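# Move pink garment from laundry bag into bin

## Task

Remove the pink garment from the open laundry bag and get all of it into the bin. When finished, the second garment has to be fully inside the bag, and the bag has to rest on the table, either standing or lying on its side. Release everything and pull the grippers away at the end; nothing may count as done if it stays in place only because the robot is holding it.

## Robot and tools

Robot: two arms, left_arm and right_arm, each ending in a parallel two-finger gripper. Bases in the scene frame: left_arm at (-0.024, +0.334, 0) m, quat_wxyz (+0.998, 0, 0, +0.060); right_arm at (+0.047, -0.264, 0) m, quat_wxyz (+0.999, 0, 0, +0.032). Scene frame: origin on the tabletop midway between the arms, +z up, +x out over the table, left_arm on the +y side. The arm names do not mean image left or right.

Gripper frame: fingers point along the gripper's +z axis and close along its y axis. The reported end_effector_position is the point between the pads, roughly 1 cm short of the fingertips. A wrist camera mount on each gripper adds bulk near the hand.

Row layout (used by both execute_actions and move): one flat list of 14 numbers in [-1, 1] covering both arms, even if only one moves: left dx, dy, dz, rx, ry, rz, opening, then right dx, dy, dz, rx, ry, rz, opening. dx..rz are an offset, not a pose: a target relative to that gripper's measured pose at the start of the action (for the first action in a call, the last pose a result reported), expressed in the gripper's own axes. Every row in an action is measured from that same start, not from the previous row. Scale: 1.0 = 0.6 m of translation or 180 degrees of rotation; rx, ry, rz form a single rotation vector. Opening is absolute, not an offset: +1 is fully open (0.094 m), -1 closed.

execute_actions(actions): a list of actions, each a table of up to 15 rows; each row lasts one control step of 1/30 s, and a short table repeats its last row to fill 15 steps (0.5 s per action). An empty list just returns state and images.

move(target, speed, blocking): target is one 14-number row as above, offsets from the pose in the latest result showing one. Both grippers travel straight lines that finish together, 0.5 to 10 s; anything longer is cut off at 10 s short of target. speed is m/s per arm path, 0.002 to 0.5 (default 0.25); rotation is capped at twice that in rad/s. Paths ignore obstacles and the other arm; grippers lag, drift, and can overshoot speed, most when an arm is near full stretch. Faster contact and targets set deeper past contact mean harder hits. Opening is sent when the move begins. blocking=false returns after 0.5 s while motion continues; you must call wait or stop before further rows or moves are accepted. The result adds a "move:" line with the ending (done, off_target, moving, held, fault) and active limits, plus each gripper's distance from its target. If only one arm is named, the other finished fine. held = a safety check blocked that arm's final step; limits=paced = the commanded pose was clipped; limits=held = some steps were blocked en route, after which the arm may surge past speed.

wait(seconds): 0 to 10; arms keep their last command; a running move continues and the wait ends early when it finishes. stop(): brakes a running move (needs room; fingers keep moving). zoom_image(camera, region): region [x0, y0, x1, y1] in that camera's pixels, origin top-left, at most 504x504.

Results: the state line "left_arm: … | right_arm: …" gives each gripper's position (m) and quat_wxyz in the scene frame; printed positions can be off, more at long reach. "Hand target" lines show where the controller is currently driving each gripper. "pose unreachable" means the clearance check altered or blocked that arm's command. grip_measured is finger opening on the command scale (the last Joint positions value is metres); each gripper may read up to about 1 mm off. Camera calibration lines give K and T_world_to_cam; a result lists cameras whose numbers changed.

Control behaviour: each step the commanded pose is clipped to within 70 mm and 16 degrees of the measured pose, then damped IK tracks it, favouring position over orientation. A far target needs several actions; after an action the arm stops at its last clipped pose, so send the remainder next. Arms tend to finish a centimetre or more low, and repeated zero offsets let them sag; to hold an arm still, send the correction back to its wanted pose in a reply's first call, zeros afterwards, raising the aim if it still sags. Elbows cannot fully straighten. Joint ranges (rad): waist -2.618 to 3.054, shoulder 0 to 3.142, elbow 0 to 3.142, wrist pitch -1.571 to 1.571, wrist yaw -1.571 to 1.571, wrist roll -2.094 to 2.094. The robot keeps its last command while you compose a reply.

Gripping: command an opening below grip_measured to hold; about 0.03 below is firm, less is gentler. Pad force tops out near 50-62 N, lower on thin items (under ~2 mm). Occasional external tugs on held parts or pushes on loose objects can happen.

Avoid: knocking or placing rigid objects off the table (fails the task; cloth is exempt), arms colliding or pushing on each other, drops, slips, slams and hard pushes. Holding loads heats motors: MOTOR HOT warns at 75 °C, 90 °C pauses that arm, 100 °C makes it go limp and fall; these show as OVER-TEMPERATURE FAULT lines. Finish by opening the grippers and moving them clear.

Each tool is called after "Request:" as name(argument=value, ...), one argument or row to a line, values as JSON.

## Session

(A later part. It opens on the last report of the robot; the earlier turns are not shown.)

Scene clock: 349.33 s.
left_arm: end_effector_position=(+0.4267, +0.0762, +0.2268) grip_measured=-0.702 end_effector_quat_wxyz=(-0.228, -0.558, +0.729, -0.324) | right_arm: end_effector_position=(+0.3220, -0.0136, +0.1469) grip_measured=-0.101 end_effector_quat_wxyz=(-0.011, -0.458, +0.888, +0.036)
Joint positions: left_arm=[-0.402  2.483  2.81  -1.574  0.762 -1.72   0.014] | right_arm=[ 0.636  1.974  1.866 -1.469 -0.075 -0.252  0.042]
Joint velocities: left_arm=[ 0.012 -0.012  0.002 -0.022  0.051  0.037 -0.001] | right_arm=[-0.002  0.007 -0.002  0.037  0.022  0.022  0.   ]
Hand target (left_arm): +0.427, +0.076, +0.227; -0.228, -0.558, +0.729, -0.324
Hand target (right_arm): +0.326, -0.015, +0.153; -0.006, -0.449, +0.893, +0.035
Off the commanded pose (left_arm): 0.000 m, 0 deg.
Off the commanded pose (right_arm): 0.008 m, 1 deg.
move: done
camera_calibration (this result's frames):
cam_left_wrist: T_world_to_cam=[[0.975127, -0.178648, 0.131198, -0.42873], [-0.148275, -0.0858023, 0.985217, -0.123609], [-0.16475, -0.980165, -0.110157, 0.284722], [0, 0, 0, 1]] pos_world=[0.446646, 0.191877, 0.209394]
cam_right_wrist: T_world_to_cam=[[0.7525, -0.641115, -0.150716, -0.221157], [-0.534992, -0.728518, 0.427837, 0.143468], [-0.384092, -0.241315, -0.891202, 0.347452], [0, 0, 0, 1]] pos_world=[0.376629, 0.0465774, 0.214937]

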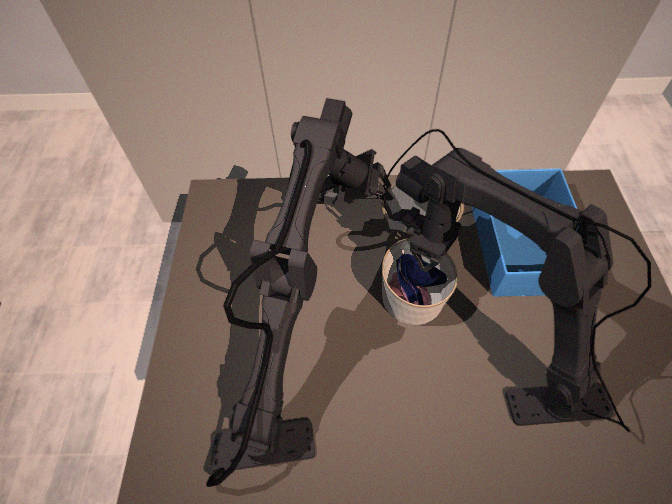

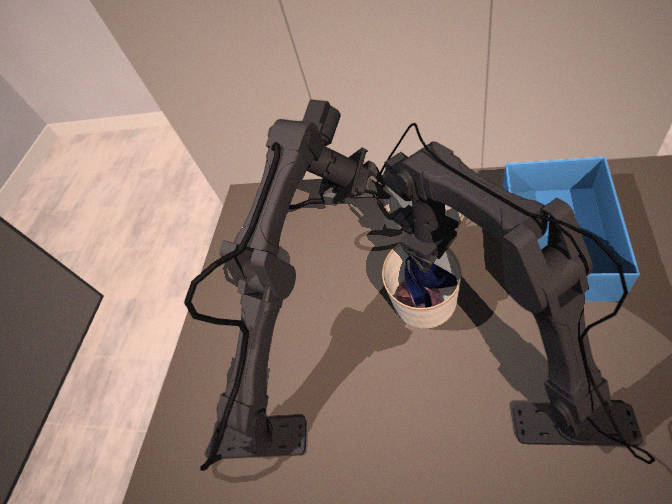

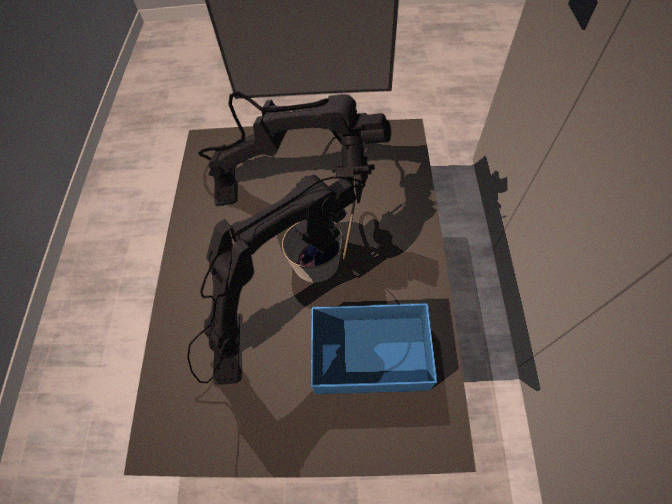

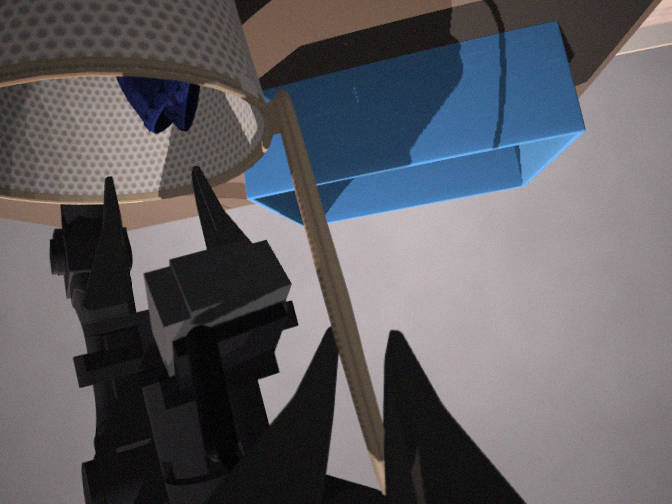

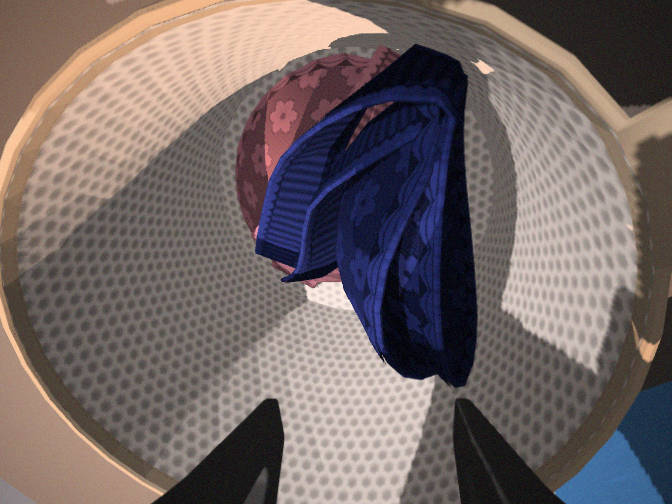

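Shift −y 1.5 cm, descend, grip.

Request:
execute_actions(
  actions=[
    [[0,0,0,0,0,0,-0.7,-0.01,-0.03,0.01,0,0,0,-0.1]],
    [[0,0,0,0,0,0,-0.7,-0.01,0,0.04,0,0,0,-0.1]],
    [[0,0,0,0,0,0,-0.7,-0.01,0,0.035,0,0,0,-0.1]],
  ],
)

Scene clock: 361.60 s.
left_arm: end_effector_position=(+0.4307, +0.0780, +0.2251) grip_measured=-0.701 end_effector_quat_wxyz=(-0.219, -0.565, +0.727, -0.322) | right_arm: end_effector_position=(+0.3269, -0.0240, +0.0864) grip_measured=-0.101 end_effector_quat_wxyz=(-0.058, -0.454, +0.889, +0.026)
Joint positions: left_arm=[-0.402  2.483  2.81  -1.561  0.74  -1.737  0.014] | right_arm=[ 0.606  2.056  1.739 -1.359 -0.075 -0.279  0.042]
Joint velocities: left_arm=[ 0.002 -0.022 -0.007  0.007 -0.051  0.022 -0.   ] | right_arm=[-0.012  0.002  0.012  0.022 -0.022  0.037 -0.001]
Hand target (left_arm): +0.429, +0.077, +0.226; -0.224, -0.562, +0.728, -0.323
Hand target (right_arm): +0.329, -0.018, +0.086; -0.047, -0.454, +0.889, +0.029
Off the commanded pose (left_arm): 0.002 m, 1 deg.
Off the commanded pose (right_arm): 0.006 m, 1 deg.
camera_calibration (this result's frames):
cam_left_wrist: T_world_to_cam=[[0.9775, -0.162487, 0.134502, -0.435099], [-0.1525, -0.103865, 0.98283, -0.117464], [-0.145727, -0.981229, -0.126308, 0.282479], [0, 0, 0, 1]] pos_world=[0.448561, 0.194278, 0.209648]
cam_right_wrist: T_world_to_cam=[[0.738205, -0.653254, -0.168263, -0.23472], [-0.502185, -0.698727, 0.509501, 0.147281], [-0.450404, -0.291617, -0.843858, 0.309313], [0, 0, 0, 1]] pos_world=[0.38655, 0.0397781, 0.146481]

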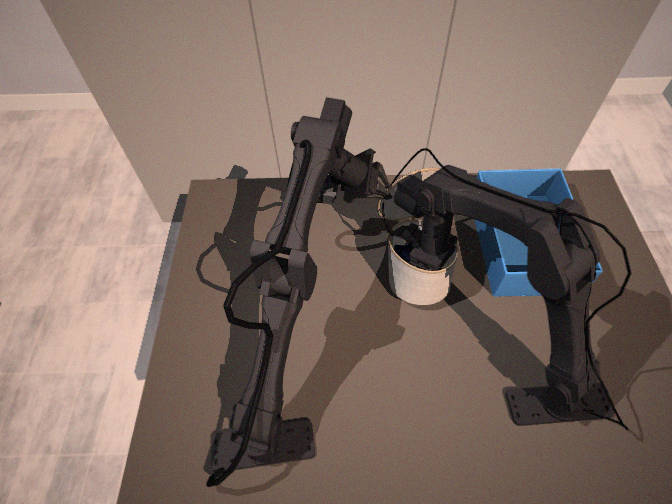

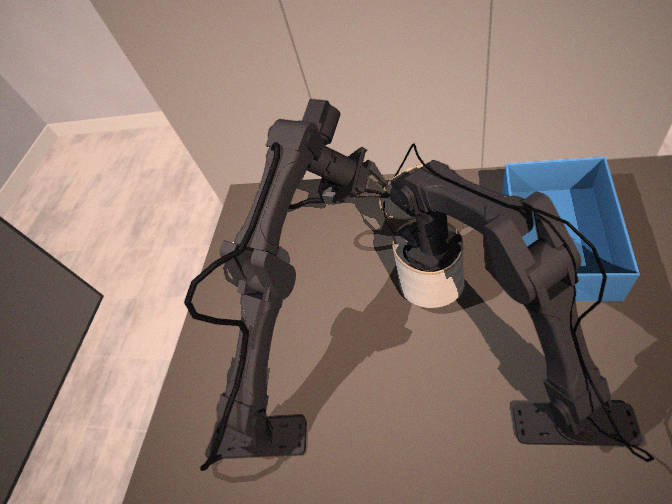

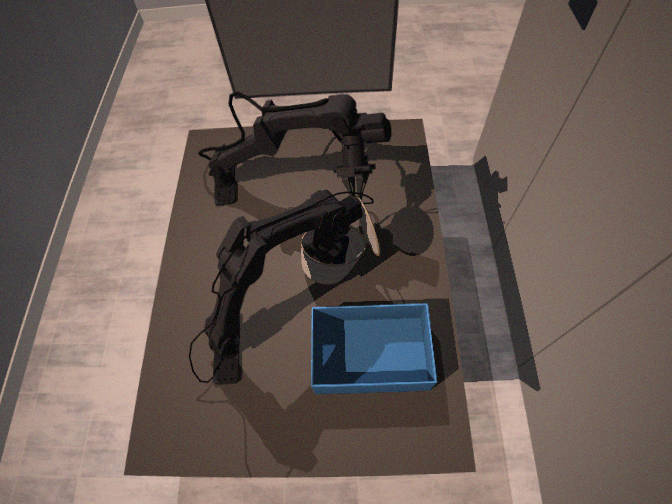

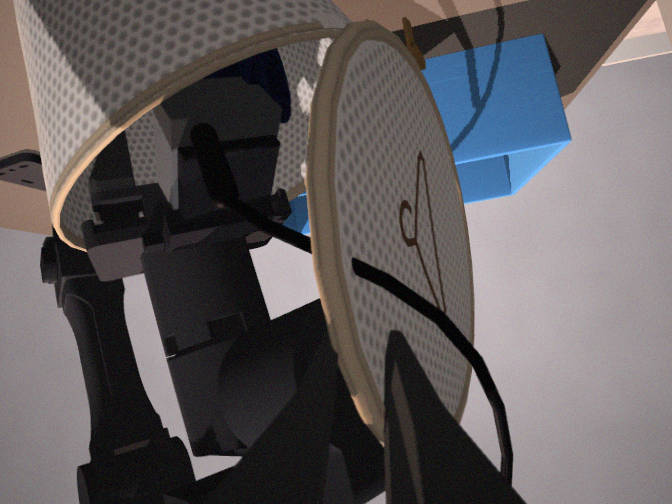

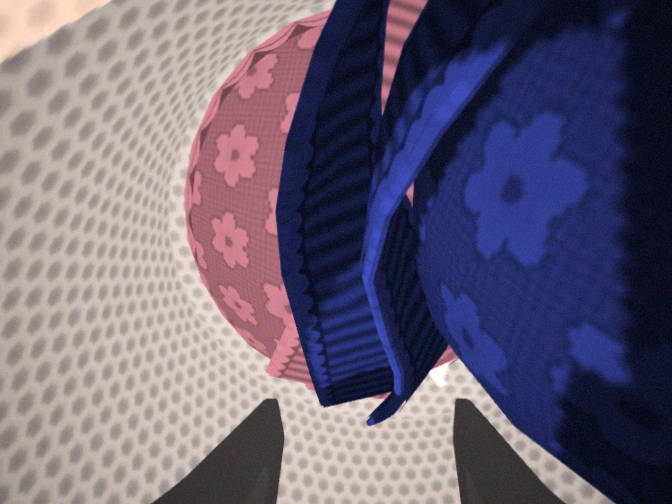

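Request:
move(
  target=[0,0,0,0,0,0,-0.7,0.047,0.108,-0.01,0.02,-0.05,0,-0.1],
  speed=0.06,
)

Scene clock: 372.23 s.
left_arm: end_effector_position=(+0.4316, +0.0784, +0.2247) grip_measured=-0.701 end_effector_quat_wxyz=(-0.216, -0.567, +0.727, -0.322) | right_arm: end_effector_position=(+0.2583, -0.0107, +0.0968) grip_measured=-0.101 end_effector_quat_wxyz=(+0.005, -0.453, +0.891, +0.034)
Joint positions: left_arm=[-0.402  2.483  2.81  -1.558  0.735 -1.739  0.014] | right_arm=[ 0.776  1.768  1.397 -1.167 -0.06  -0.099  0.042]
Joint velocities: left_arm=[-0.007  0.002 -0.027  0.022  0.007 -0.081 -0.001] | right_arm=[-0.017 -0.007 -0.017  0.066  0.051  0.007 -0.   ]
Hand target (left_arm): +0.431, +0.078, +0.225; -0.219, -0.565, +0.727, -0.322
Hand target (right_arm): +0.259, -0.007, +0.105; +0.026, -0.451, +0.891, +0.038
Off the commanded pose (left_arm): 0.001 m, 0 deg.
Off the commanded pose (right_arm): 0.005 m, 2 deg.
move: done
camera_calibration (this result's frames):
cam_left_wrist: T_world_to_cam=[[0.977721, -0.159809, 0.136102, -0.436485], [-0.154354, -0.107936, 0.982102, -0.11563], [-0.142258, -0.981229, -0.130198, 0.282356], [0, 0, 0, 1]] pos_world=[0.44908, 0.194821, 0.209729]
cam_right_wrist: T_world_to_cam=[[0.748216, -0.649461, -0.135551, -0.179358], [-0.556916, -0.725857, 0.403704, 0.140905], [-0.360581, -0.226567, -0.904792, 0.274478], [0, 0, 0, 1]] pos_world=[0.311642, 0.0479791, 0.167149]

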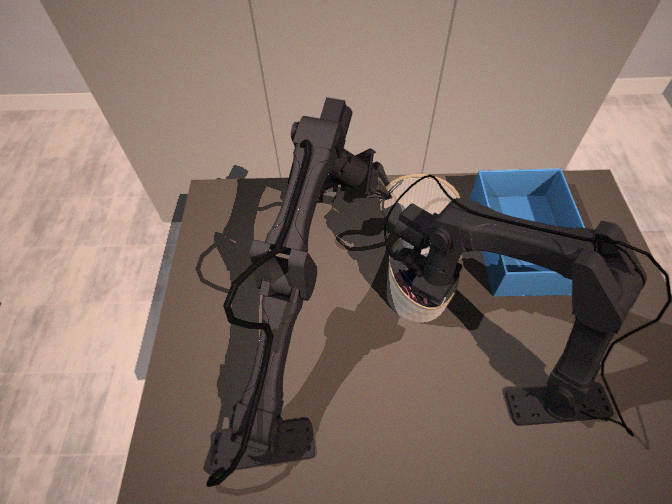

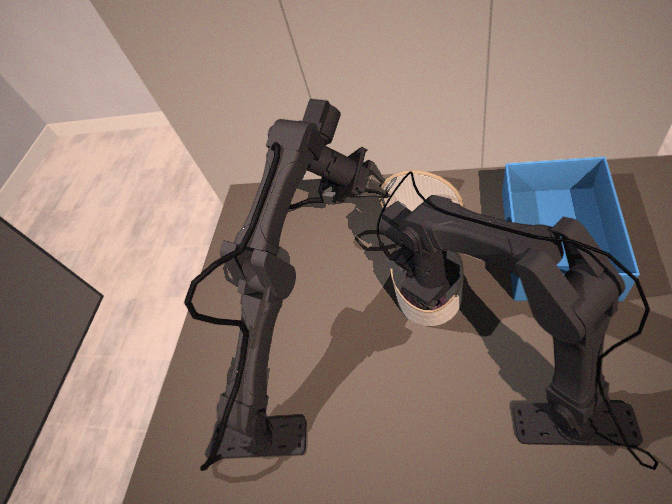

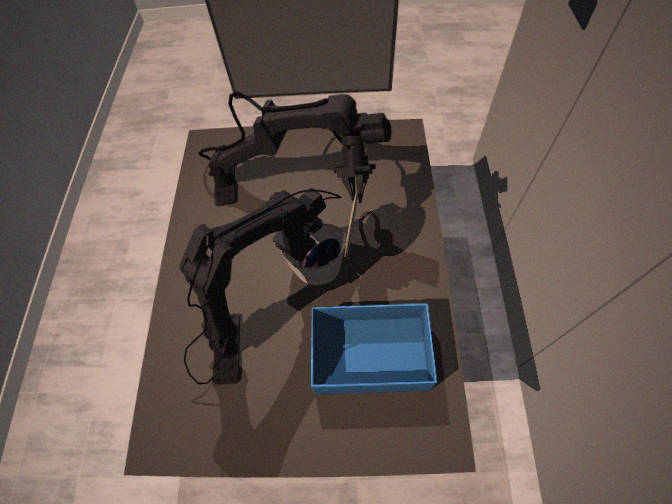

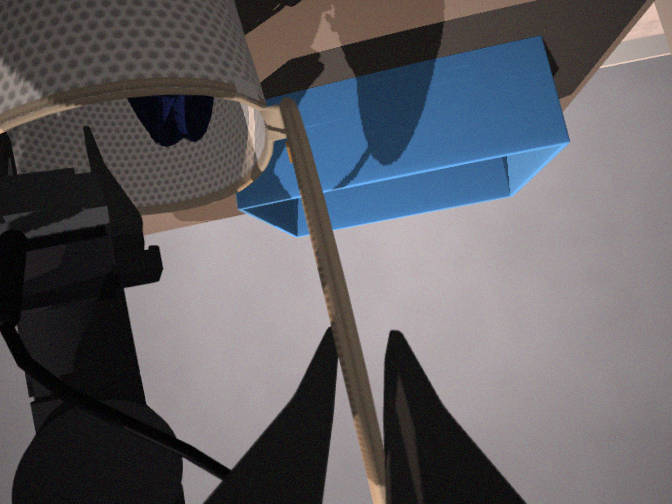

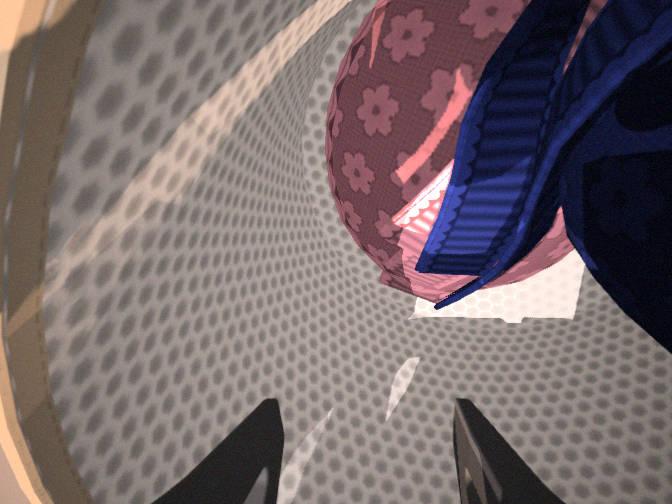

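Request:
move(
  target=[0,0,0,0,0,0,-0.7,-0.055,-0.125,-0.1,0.04,-0.08,0,-0.1],
  speed=0.15,
)

Scene clock: 381.47 s.
left_arm: end_effector_position=(+0.4316, +0.0784, +0.2247) grip_measured=-0.701 end_effector_quat_wxyz=(-0.216, -0.567, +0.727, -0.322) | right_arm: end_effector_position=(+0.3289, -0.0380, +0.1326) grip_measured=-0.101 end_effector_quat_wxyz=(+0.103, -0.442, +0.891, +0.027)
Joint positions: left_arm=[-0.402  2.483  2.81  -1.558  0.735 -1.739  0.014] | right_arm=[ 0.604  1.712  1.454 -1.101 -0.009 -0.251  0.042]
Joint velocities: left_arm=[-0.002 -0.012 -0.007  0.051  0.022 -0.081 -0.   ] | right_arm=[ 0.007 -0.017  0.007 -0.051 -0.022 -0.037 -0.   ]
Hand target (left_arm): +0.432, +0.078, +0.225; -0.216, -0.567, +0.727, -0.322
Hand target (right_arm): +0.341, -0.033, +0.154; +0.144, -0.442, +0.885, +0.031
Off the commanded pose (left_arm): 0.000 m, 0 deg.
Off the commanded pose (right_arm): 0.024 m, 5 deg.
move: off_target (right_arm)
camera_calibration (this result's frames):
cam_left_wrist: T_world_to_cam=[[0.977721, -0.159809, 0.136102, -0.436485], [-0.154354, -0.107936, 0.982102, -0.11563], [-0.142258, -0.981229, -0.130198, 0.282356], [0, 0, 0, 1]] pos_world=[0.44908, 0.194821, 0.209729]
cam_right_wrist: T_world_to_cam=[[0.747872, -0.661974, -0.0497731, -0.256756], [-0.634392, -0.734767, 0.240134, 0.192863], [-0.195534, -0.148014, -0.969463, 0.283393], [0, 0, 0, 1]] pos_world=[0.369785, 0.0136894, 0.215646]

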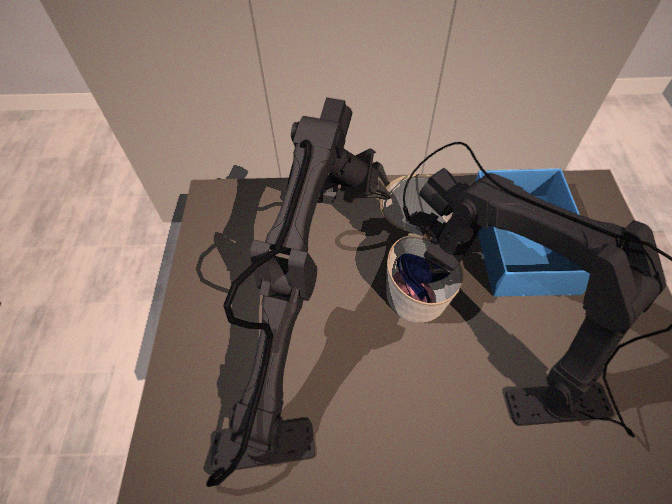

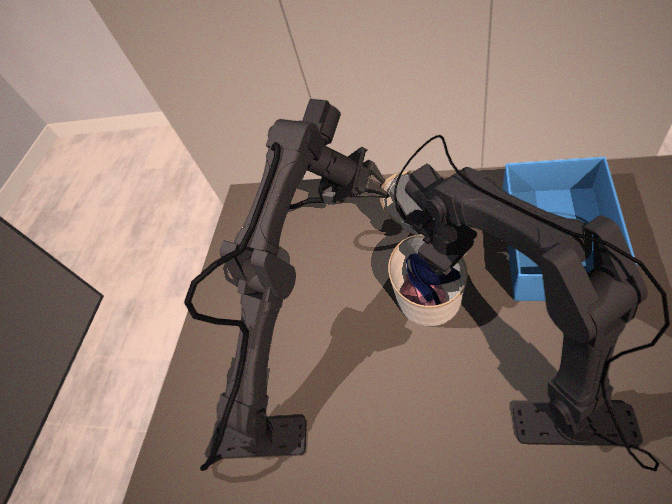

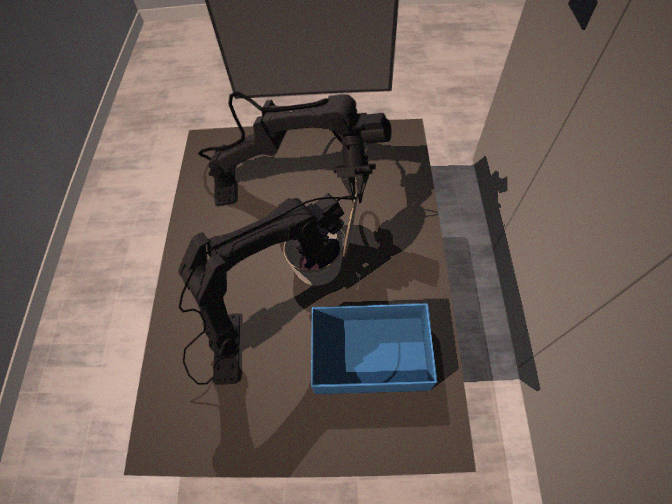

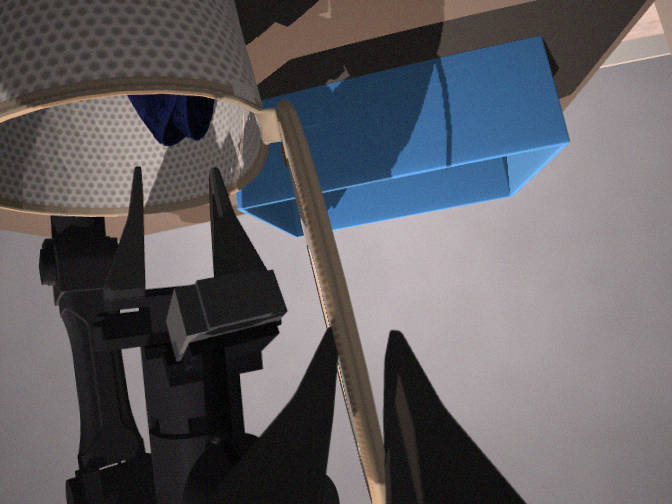

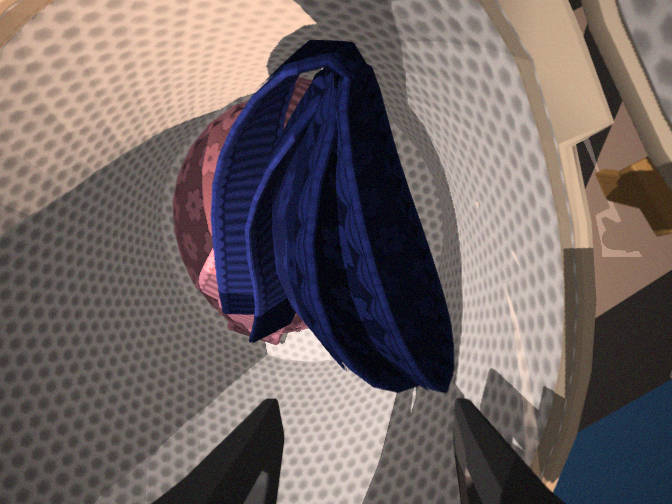

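Request:
move(
  target=[0,0,0,0,0,0,-0.7,-0.03,0.012,0.065,0,-0.02,0,-0.25],
  speed=0.06,
)

Request:
execute_actions(
  actions=[
    [[0,0,0,0,0,0,-0.7,0,0,0,0,0,0,-0.92]],
  ],
)

Request:
move(
  target=[0,0,0,0,0,0,-0.7,-0.03,0.03,-0.36,0,-0.1,0,-0.92],
  speed=0.12,
)

Scene clock: 388.93 s.
left_arm: end_effector_position=(+0.4316, +0.0784, +0.2247) grip_measured=-0.701 end_effector_quat_wxyz=(-0.216, -0.567, +0.727, -0.322) | right_arm: end_effector_position=(+0.3377, -0.0216, +0.0984) grip_measured=-0.249 end_effector_quat_wxyz=(+0.121, -0.442, +0.888, +0.033)
Joint positions: left_arm=[-0.402  2.483  2.81  -1.558  0.735 -1.739  0.014] | right_arm=[ 0.623  1.754  1.358 -0.925 -0.009 -0.234  0.035]
Joint velocities: left_arm=[-0.002 -0.002 -0.012  0.037 -0.007  0.022  0.001] | right_arm=[-0.007 -0.002 -0.002 -0.022 -0.007 -0.022 -0.001]
Hand target (left_arm): +0.432, +0.078, +0.225; -0.216, -0.567, +0.727, -0.322
Hand target (right_arm): +0.339, -0.014, +0.098; +0.130, -0.440, +0.887, +0.041
Off the commanded pose (left_arm): 0.000 m, 0 deg.
Off the commanded pose (right_arm): 0.008 m, 1 deg.
move: done
camera_calibration (this result's frames):
cam_left_wrist: T_world_to_cam=[[0.977721, -0.159809, 0.136102, -0.436485], [-0.154354, -0.107936, 0.982102, -0.11563], [-0.142258, -0.981229, -0.130198, 0.282356], [0, 0, 0, 1]] pos_world=[0.44908, 0.194821, 0.209729]
cam_right_wrist: T_world_to_cam=[[0.750752, -0.658888, -0.0473061, -0.255376], [-0.638635, -0.74225, 0.203, 0.223592], [-0.168867, -0.122191, -0.978035, 0.246774], [0, 0, 0, 1]] pos_world=[0.37619, 0.0278506, 0.183883]

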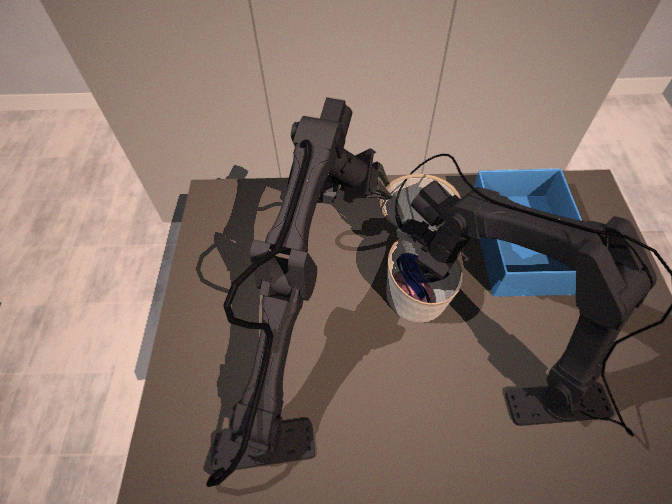

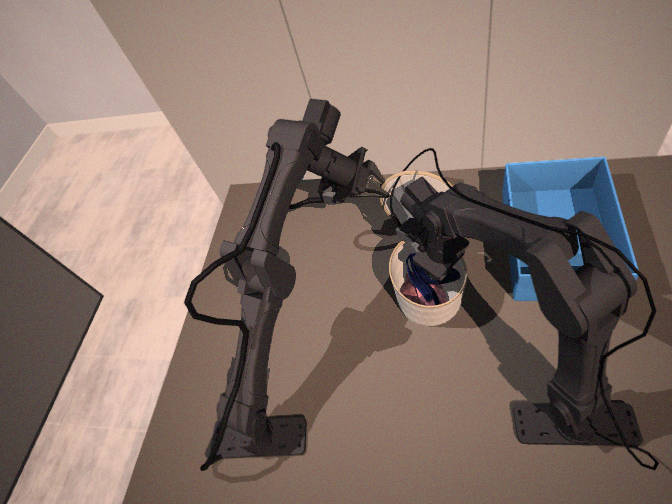

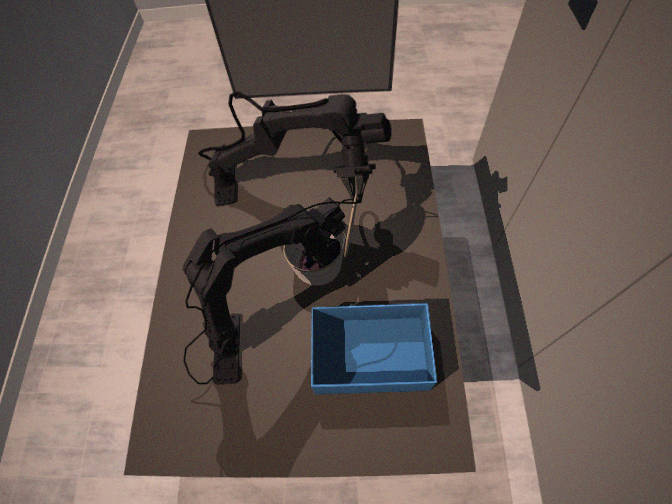

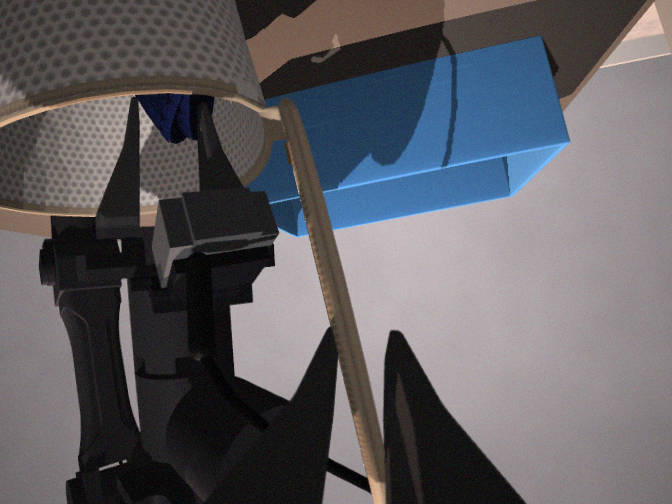

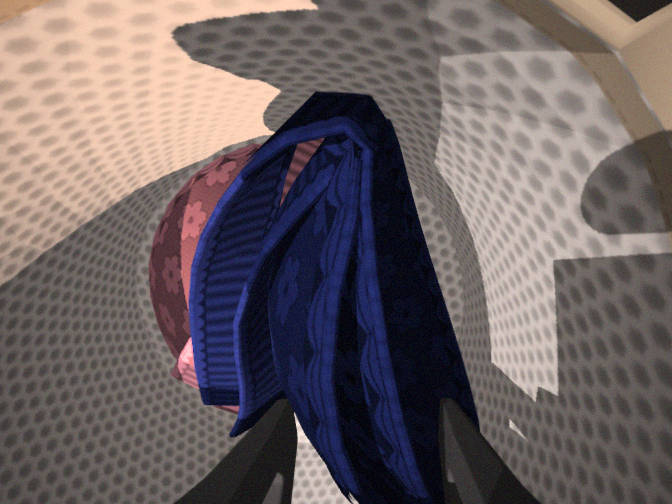

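Scene clock: 389.43 s.
left_arm: end_effector_position=(+0.4316, +0.0784, +0.2247) grip_measured=-0.701 end_effector_quat_wxyz=(-0.216, -0.567, +0.727, -0.322) | right_arm: end_effector_position=(+0.3376, -0.0215, +0.0984) grip_measured=-0.913 end_effector_quat_wxyz=(+0.120, -0.442, +0.888, +0.033)
Joint positions: left_arm=[-0.402  2.483  2.81  -1.558  0.735 -1.739  0.014] | right_arm=[ 0.623  1.754  1.358 -0.925 -0.01  -0.234  0.004]
Joint velocities: left_arm=[ 0.007  0.002 -0.002 -0.022  0.037 -0.007  0.001] | right_arm=[-0.017  0.002  0.002 -0.051 -0.022  0.022  0.   ]
Hand target (left_arm): +0.432, +0.078, +0.225; -0.216, -0.567, +0.727, -0.322
Hand target (right_arm): +0.338, -0.022, +0.098; +0.121, -0.442, +0.888, +0.033
Off the commanded pose (left_arm): 0.000 m, 0 deg.
Off the commanded pose (right_arm): 0.000 m, 0 deg.
camera_calibration (this result's frames):
cam_left_wrist: T_world_to_cam=[[0.977721, -0.159809, 0.136102, -0.436485], [-0.154354, -0.107936, 0.982102, -0.11563], [-0.142258, -0.981229, -0.130198, 0.282356], [0, 0, 0, 1]] pos_world=[0.44908, 0.194821, 0.209729]
cam_right_wrist: T_world_to_cam=[[0.750854, -0.658719, -0.0480347, -0.255201], [-0.6384, -0.742487, 0.202876, 0.223542], [-0.169303, -0.121665, -0.978026, 0.246931], [0, 0, 0, 1]] pos_world=[0.376134, 0.0279139, 0.183895]

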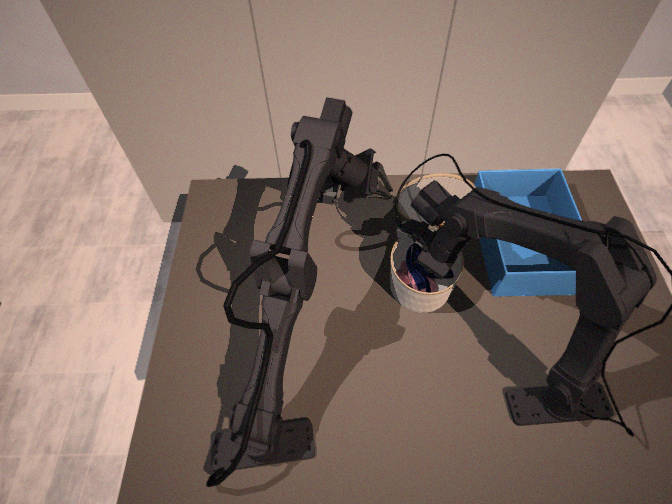

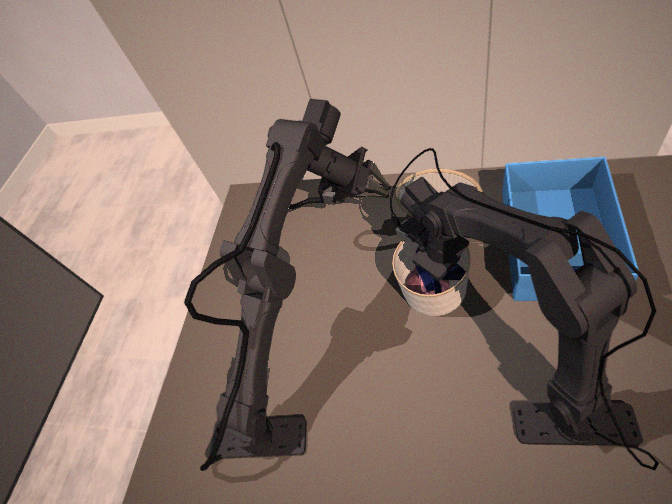

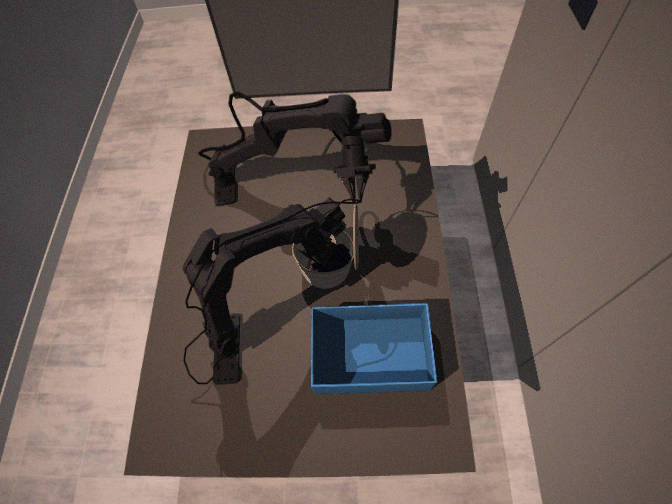

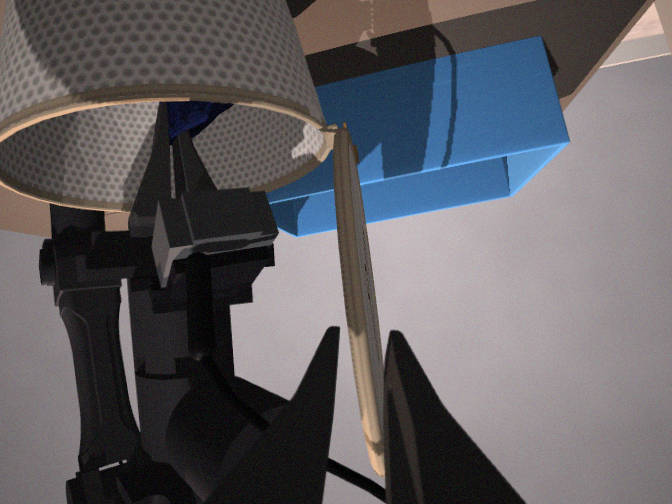

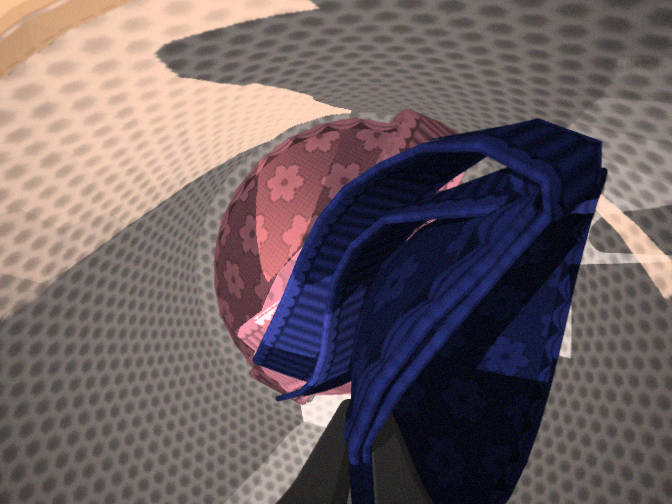

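Scene clock: 391.80 s.
left_arm: end_effector_position=(+0.4316, +0.0784, +0.2247) grip_measured=-0.701 end_effector_quat_wxyz=(-0.216, -0.567, +0.727, -0.322) | right_arm: end_effector_position=(+0.3051, -0.0361, +0.2947) grip_measured=-0.914 end_effector_quat_wxyz=(+0.235, -0.429, +0.868, +0.088)
Joint positions: left_arm=[-0.402  2.483  2.81  -1.558  0.735 -1.739  0.014] | right_arm=[ 0.623  1.527  1.827 -1.368 -0.063 -0.215  0.004]
Joint velocities: left_arm=[-0.007 -0.012  0.007 -0.007 -0.022  0.051  0.   ] | right_arm=[ 0.002 -0.002 -0.007  0.081 -0.022  0.007 -0.   ]
Hand target (left_arm): +0.432, +0.078, +0.225; -0.216, -0.567, +0.727, -0.322
Hand target (right_arm): +0.298, -0.033, +0.314; +0.258, -0.429, +0.860, +0.103
Off the commanded pose (left_arm): 0.000 m, 0 deg.
Off the commanded pose (right_arm): 0.020 m, 3 deg.
move: off_target (right_arm)
camera_calibration (this result's frames):
cam_left_wrist: T_world_to_cam=[[0.977721, -0.159809, 0.136102, -0.436485], [-0.154354, -0.107936, 0.982102, -0.11563], [-0.142258, -0.981229, -0.130198, 0.282356], [0, 0, 0, 1]] pos_world=[0.44908, 0.194821, 0.209729]
cam_right_wrist: T_world_to_cam=[[0.760847, -0.646116, -0.0603839, -0.229925], [-0.648836, -0.759028, -0.0537362, 0.230355], [-0.0111132, 0.0800643, -0.996728, 0.396159], [0, 0, 0, 1]] pos_world=[0.328803, -0.00542998, 0.393358]

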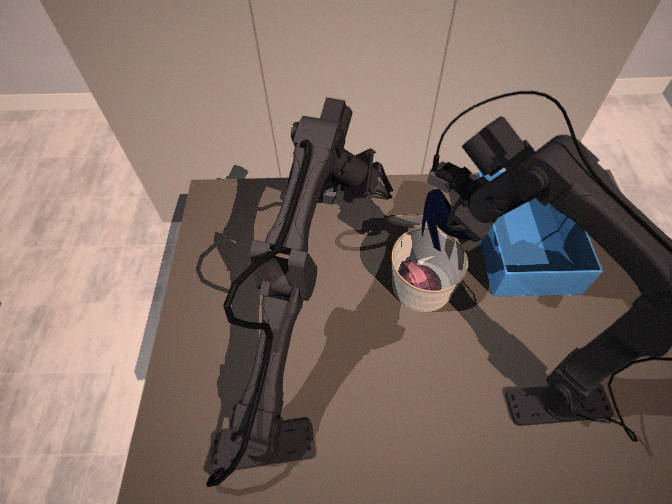

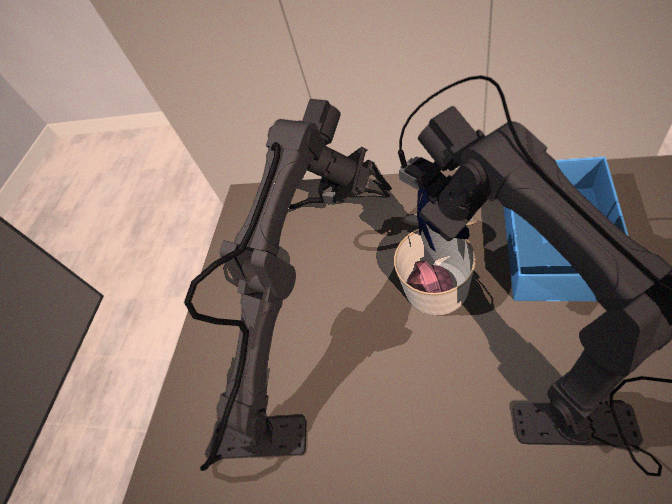

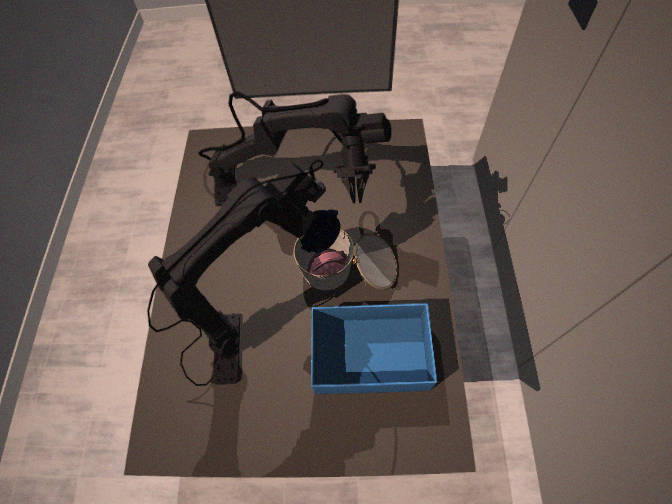

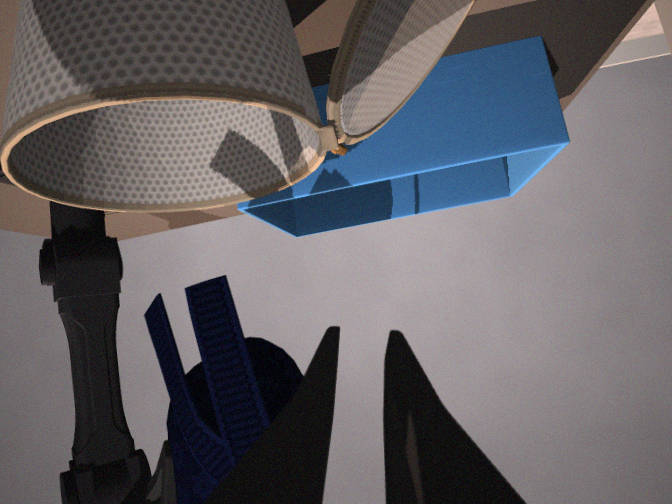

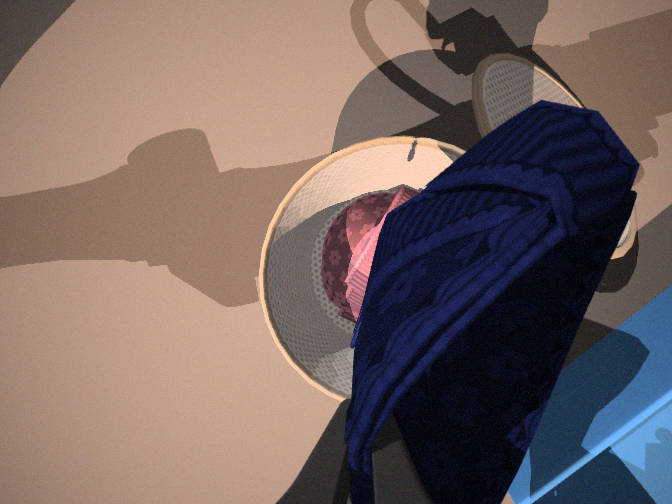

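Request:
execute_actions(
  actions=[],
)

Scene clock: 411.43 s.
left_arm: end_effector_position=(+0.4316, +0.0784, +0.2247) grip_measured=-0.701 end_effector_quat_wxyz=(-0.216, -0.567, +0.727, -0.322) | right_arm: end_effector_position=(+0.3048, -0.0363, +0.2945) grip_measured=-0.914 end_effector_quat_wxyz=(+0.234, -0.429, +0.868, +0.088)
Joint positions: left_arm=[-0.402  2.483  2.81  -1.558  0.735 -1.739  0.014] | right_arm=[ 0.623  1.527  1.827 -1.369 -0.063 -0.215  0.004]
Joint velocities: left_arm=[ 0.007  0.027  0.002  0.022 -0.007 -0.051 -0.   ] | right_arm=[-0.017 -0.007  0.012 -0.022  0.022  0.007  0.001]
Hand target (left_arm): +0.432, +0.078, +0.225; -0.216, -0.567, +0.727, -0.322
Hand target (right_arm): +0.298, -0.033, +0.314; +0.258, -0.429, +0.860, +0.103
Off the commanded pose (left_arm): 0.000 m, 0 deg.
Off the commanded pose (right_arm): 0.020 m, 3 deg.
camera_calibration (this result's frames):
cam_left_wrist: T_world_to_cam=[[0.977721, -0.159809, 0.136102, -0.436485], [-0.154354, -0.107936, 0.982102, -0.11563], [-0.142258, -0.981229, -0.130198, 0.282356], [0, 0, 0, 1]] pos_world=[0.44908, 0.194821, 0.209729]
cam_right_wrist: T_world_to_cam=[[0.760657, -0.646266, -0.0611673, -0.229526], [-0.649031, -0.758962, -0.0523025, 0.229668], [-0.0126224, 0.0794838, -0.996756, 0.396438], [0, 0, 0, 1]] pos_world=[0.328657, -0.00553571, 0.393125]

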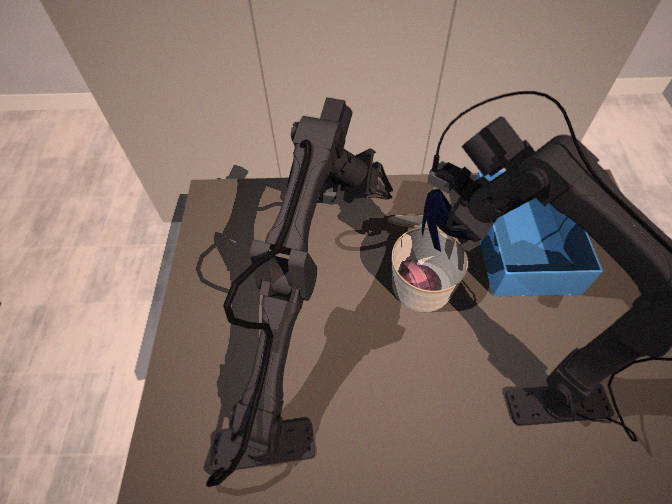

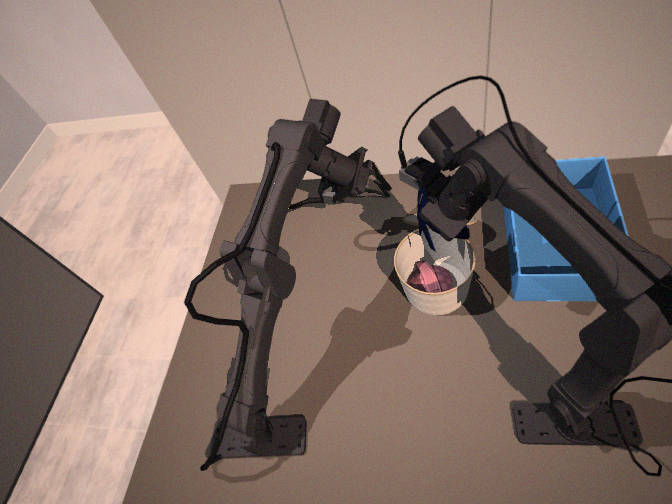

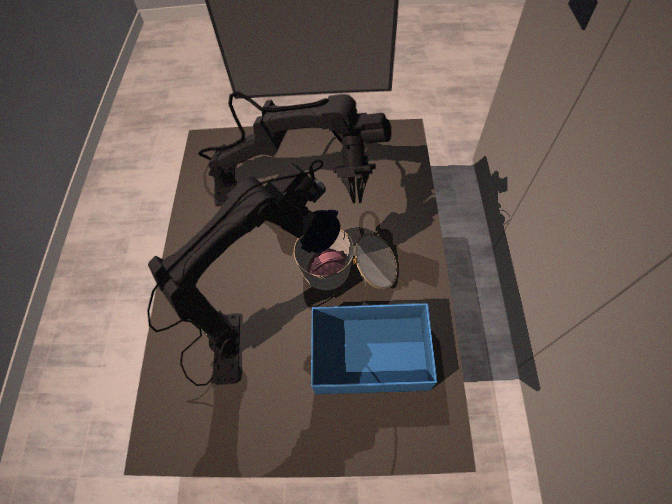

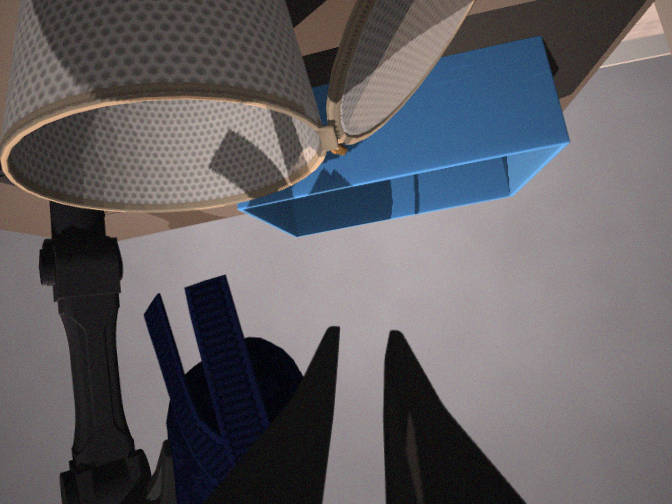

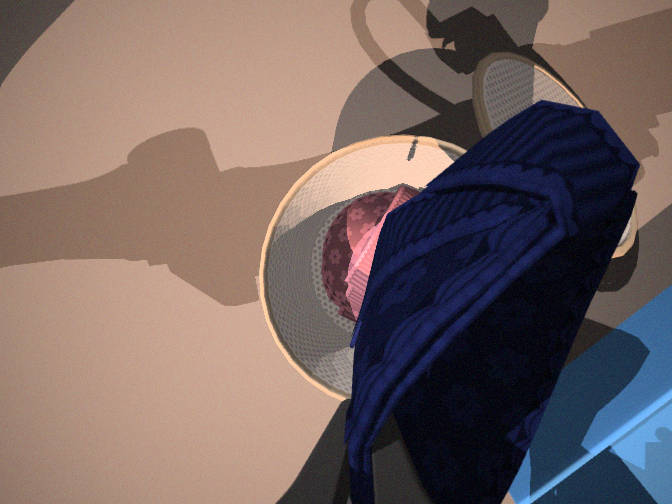

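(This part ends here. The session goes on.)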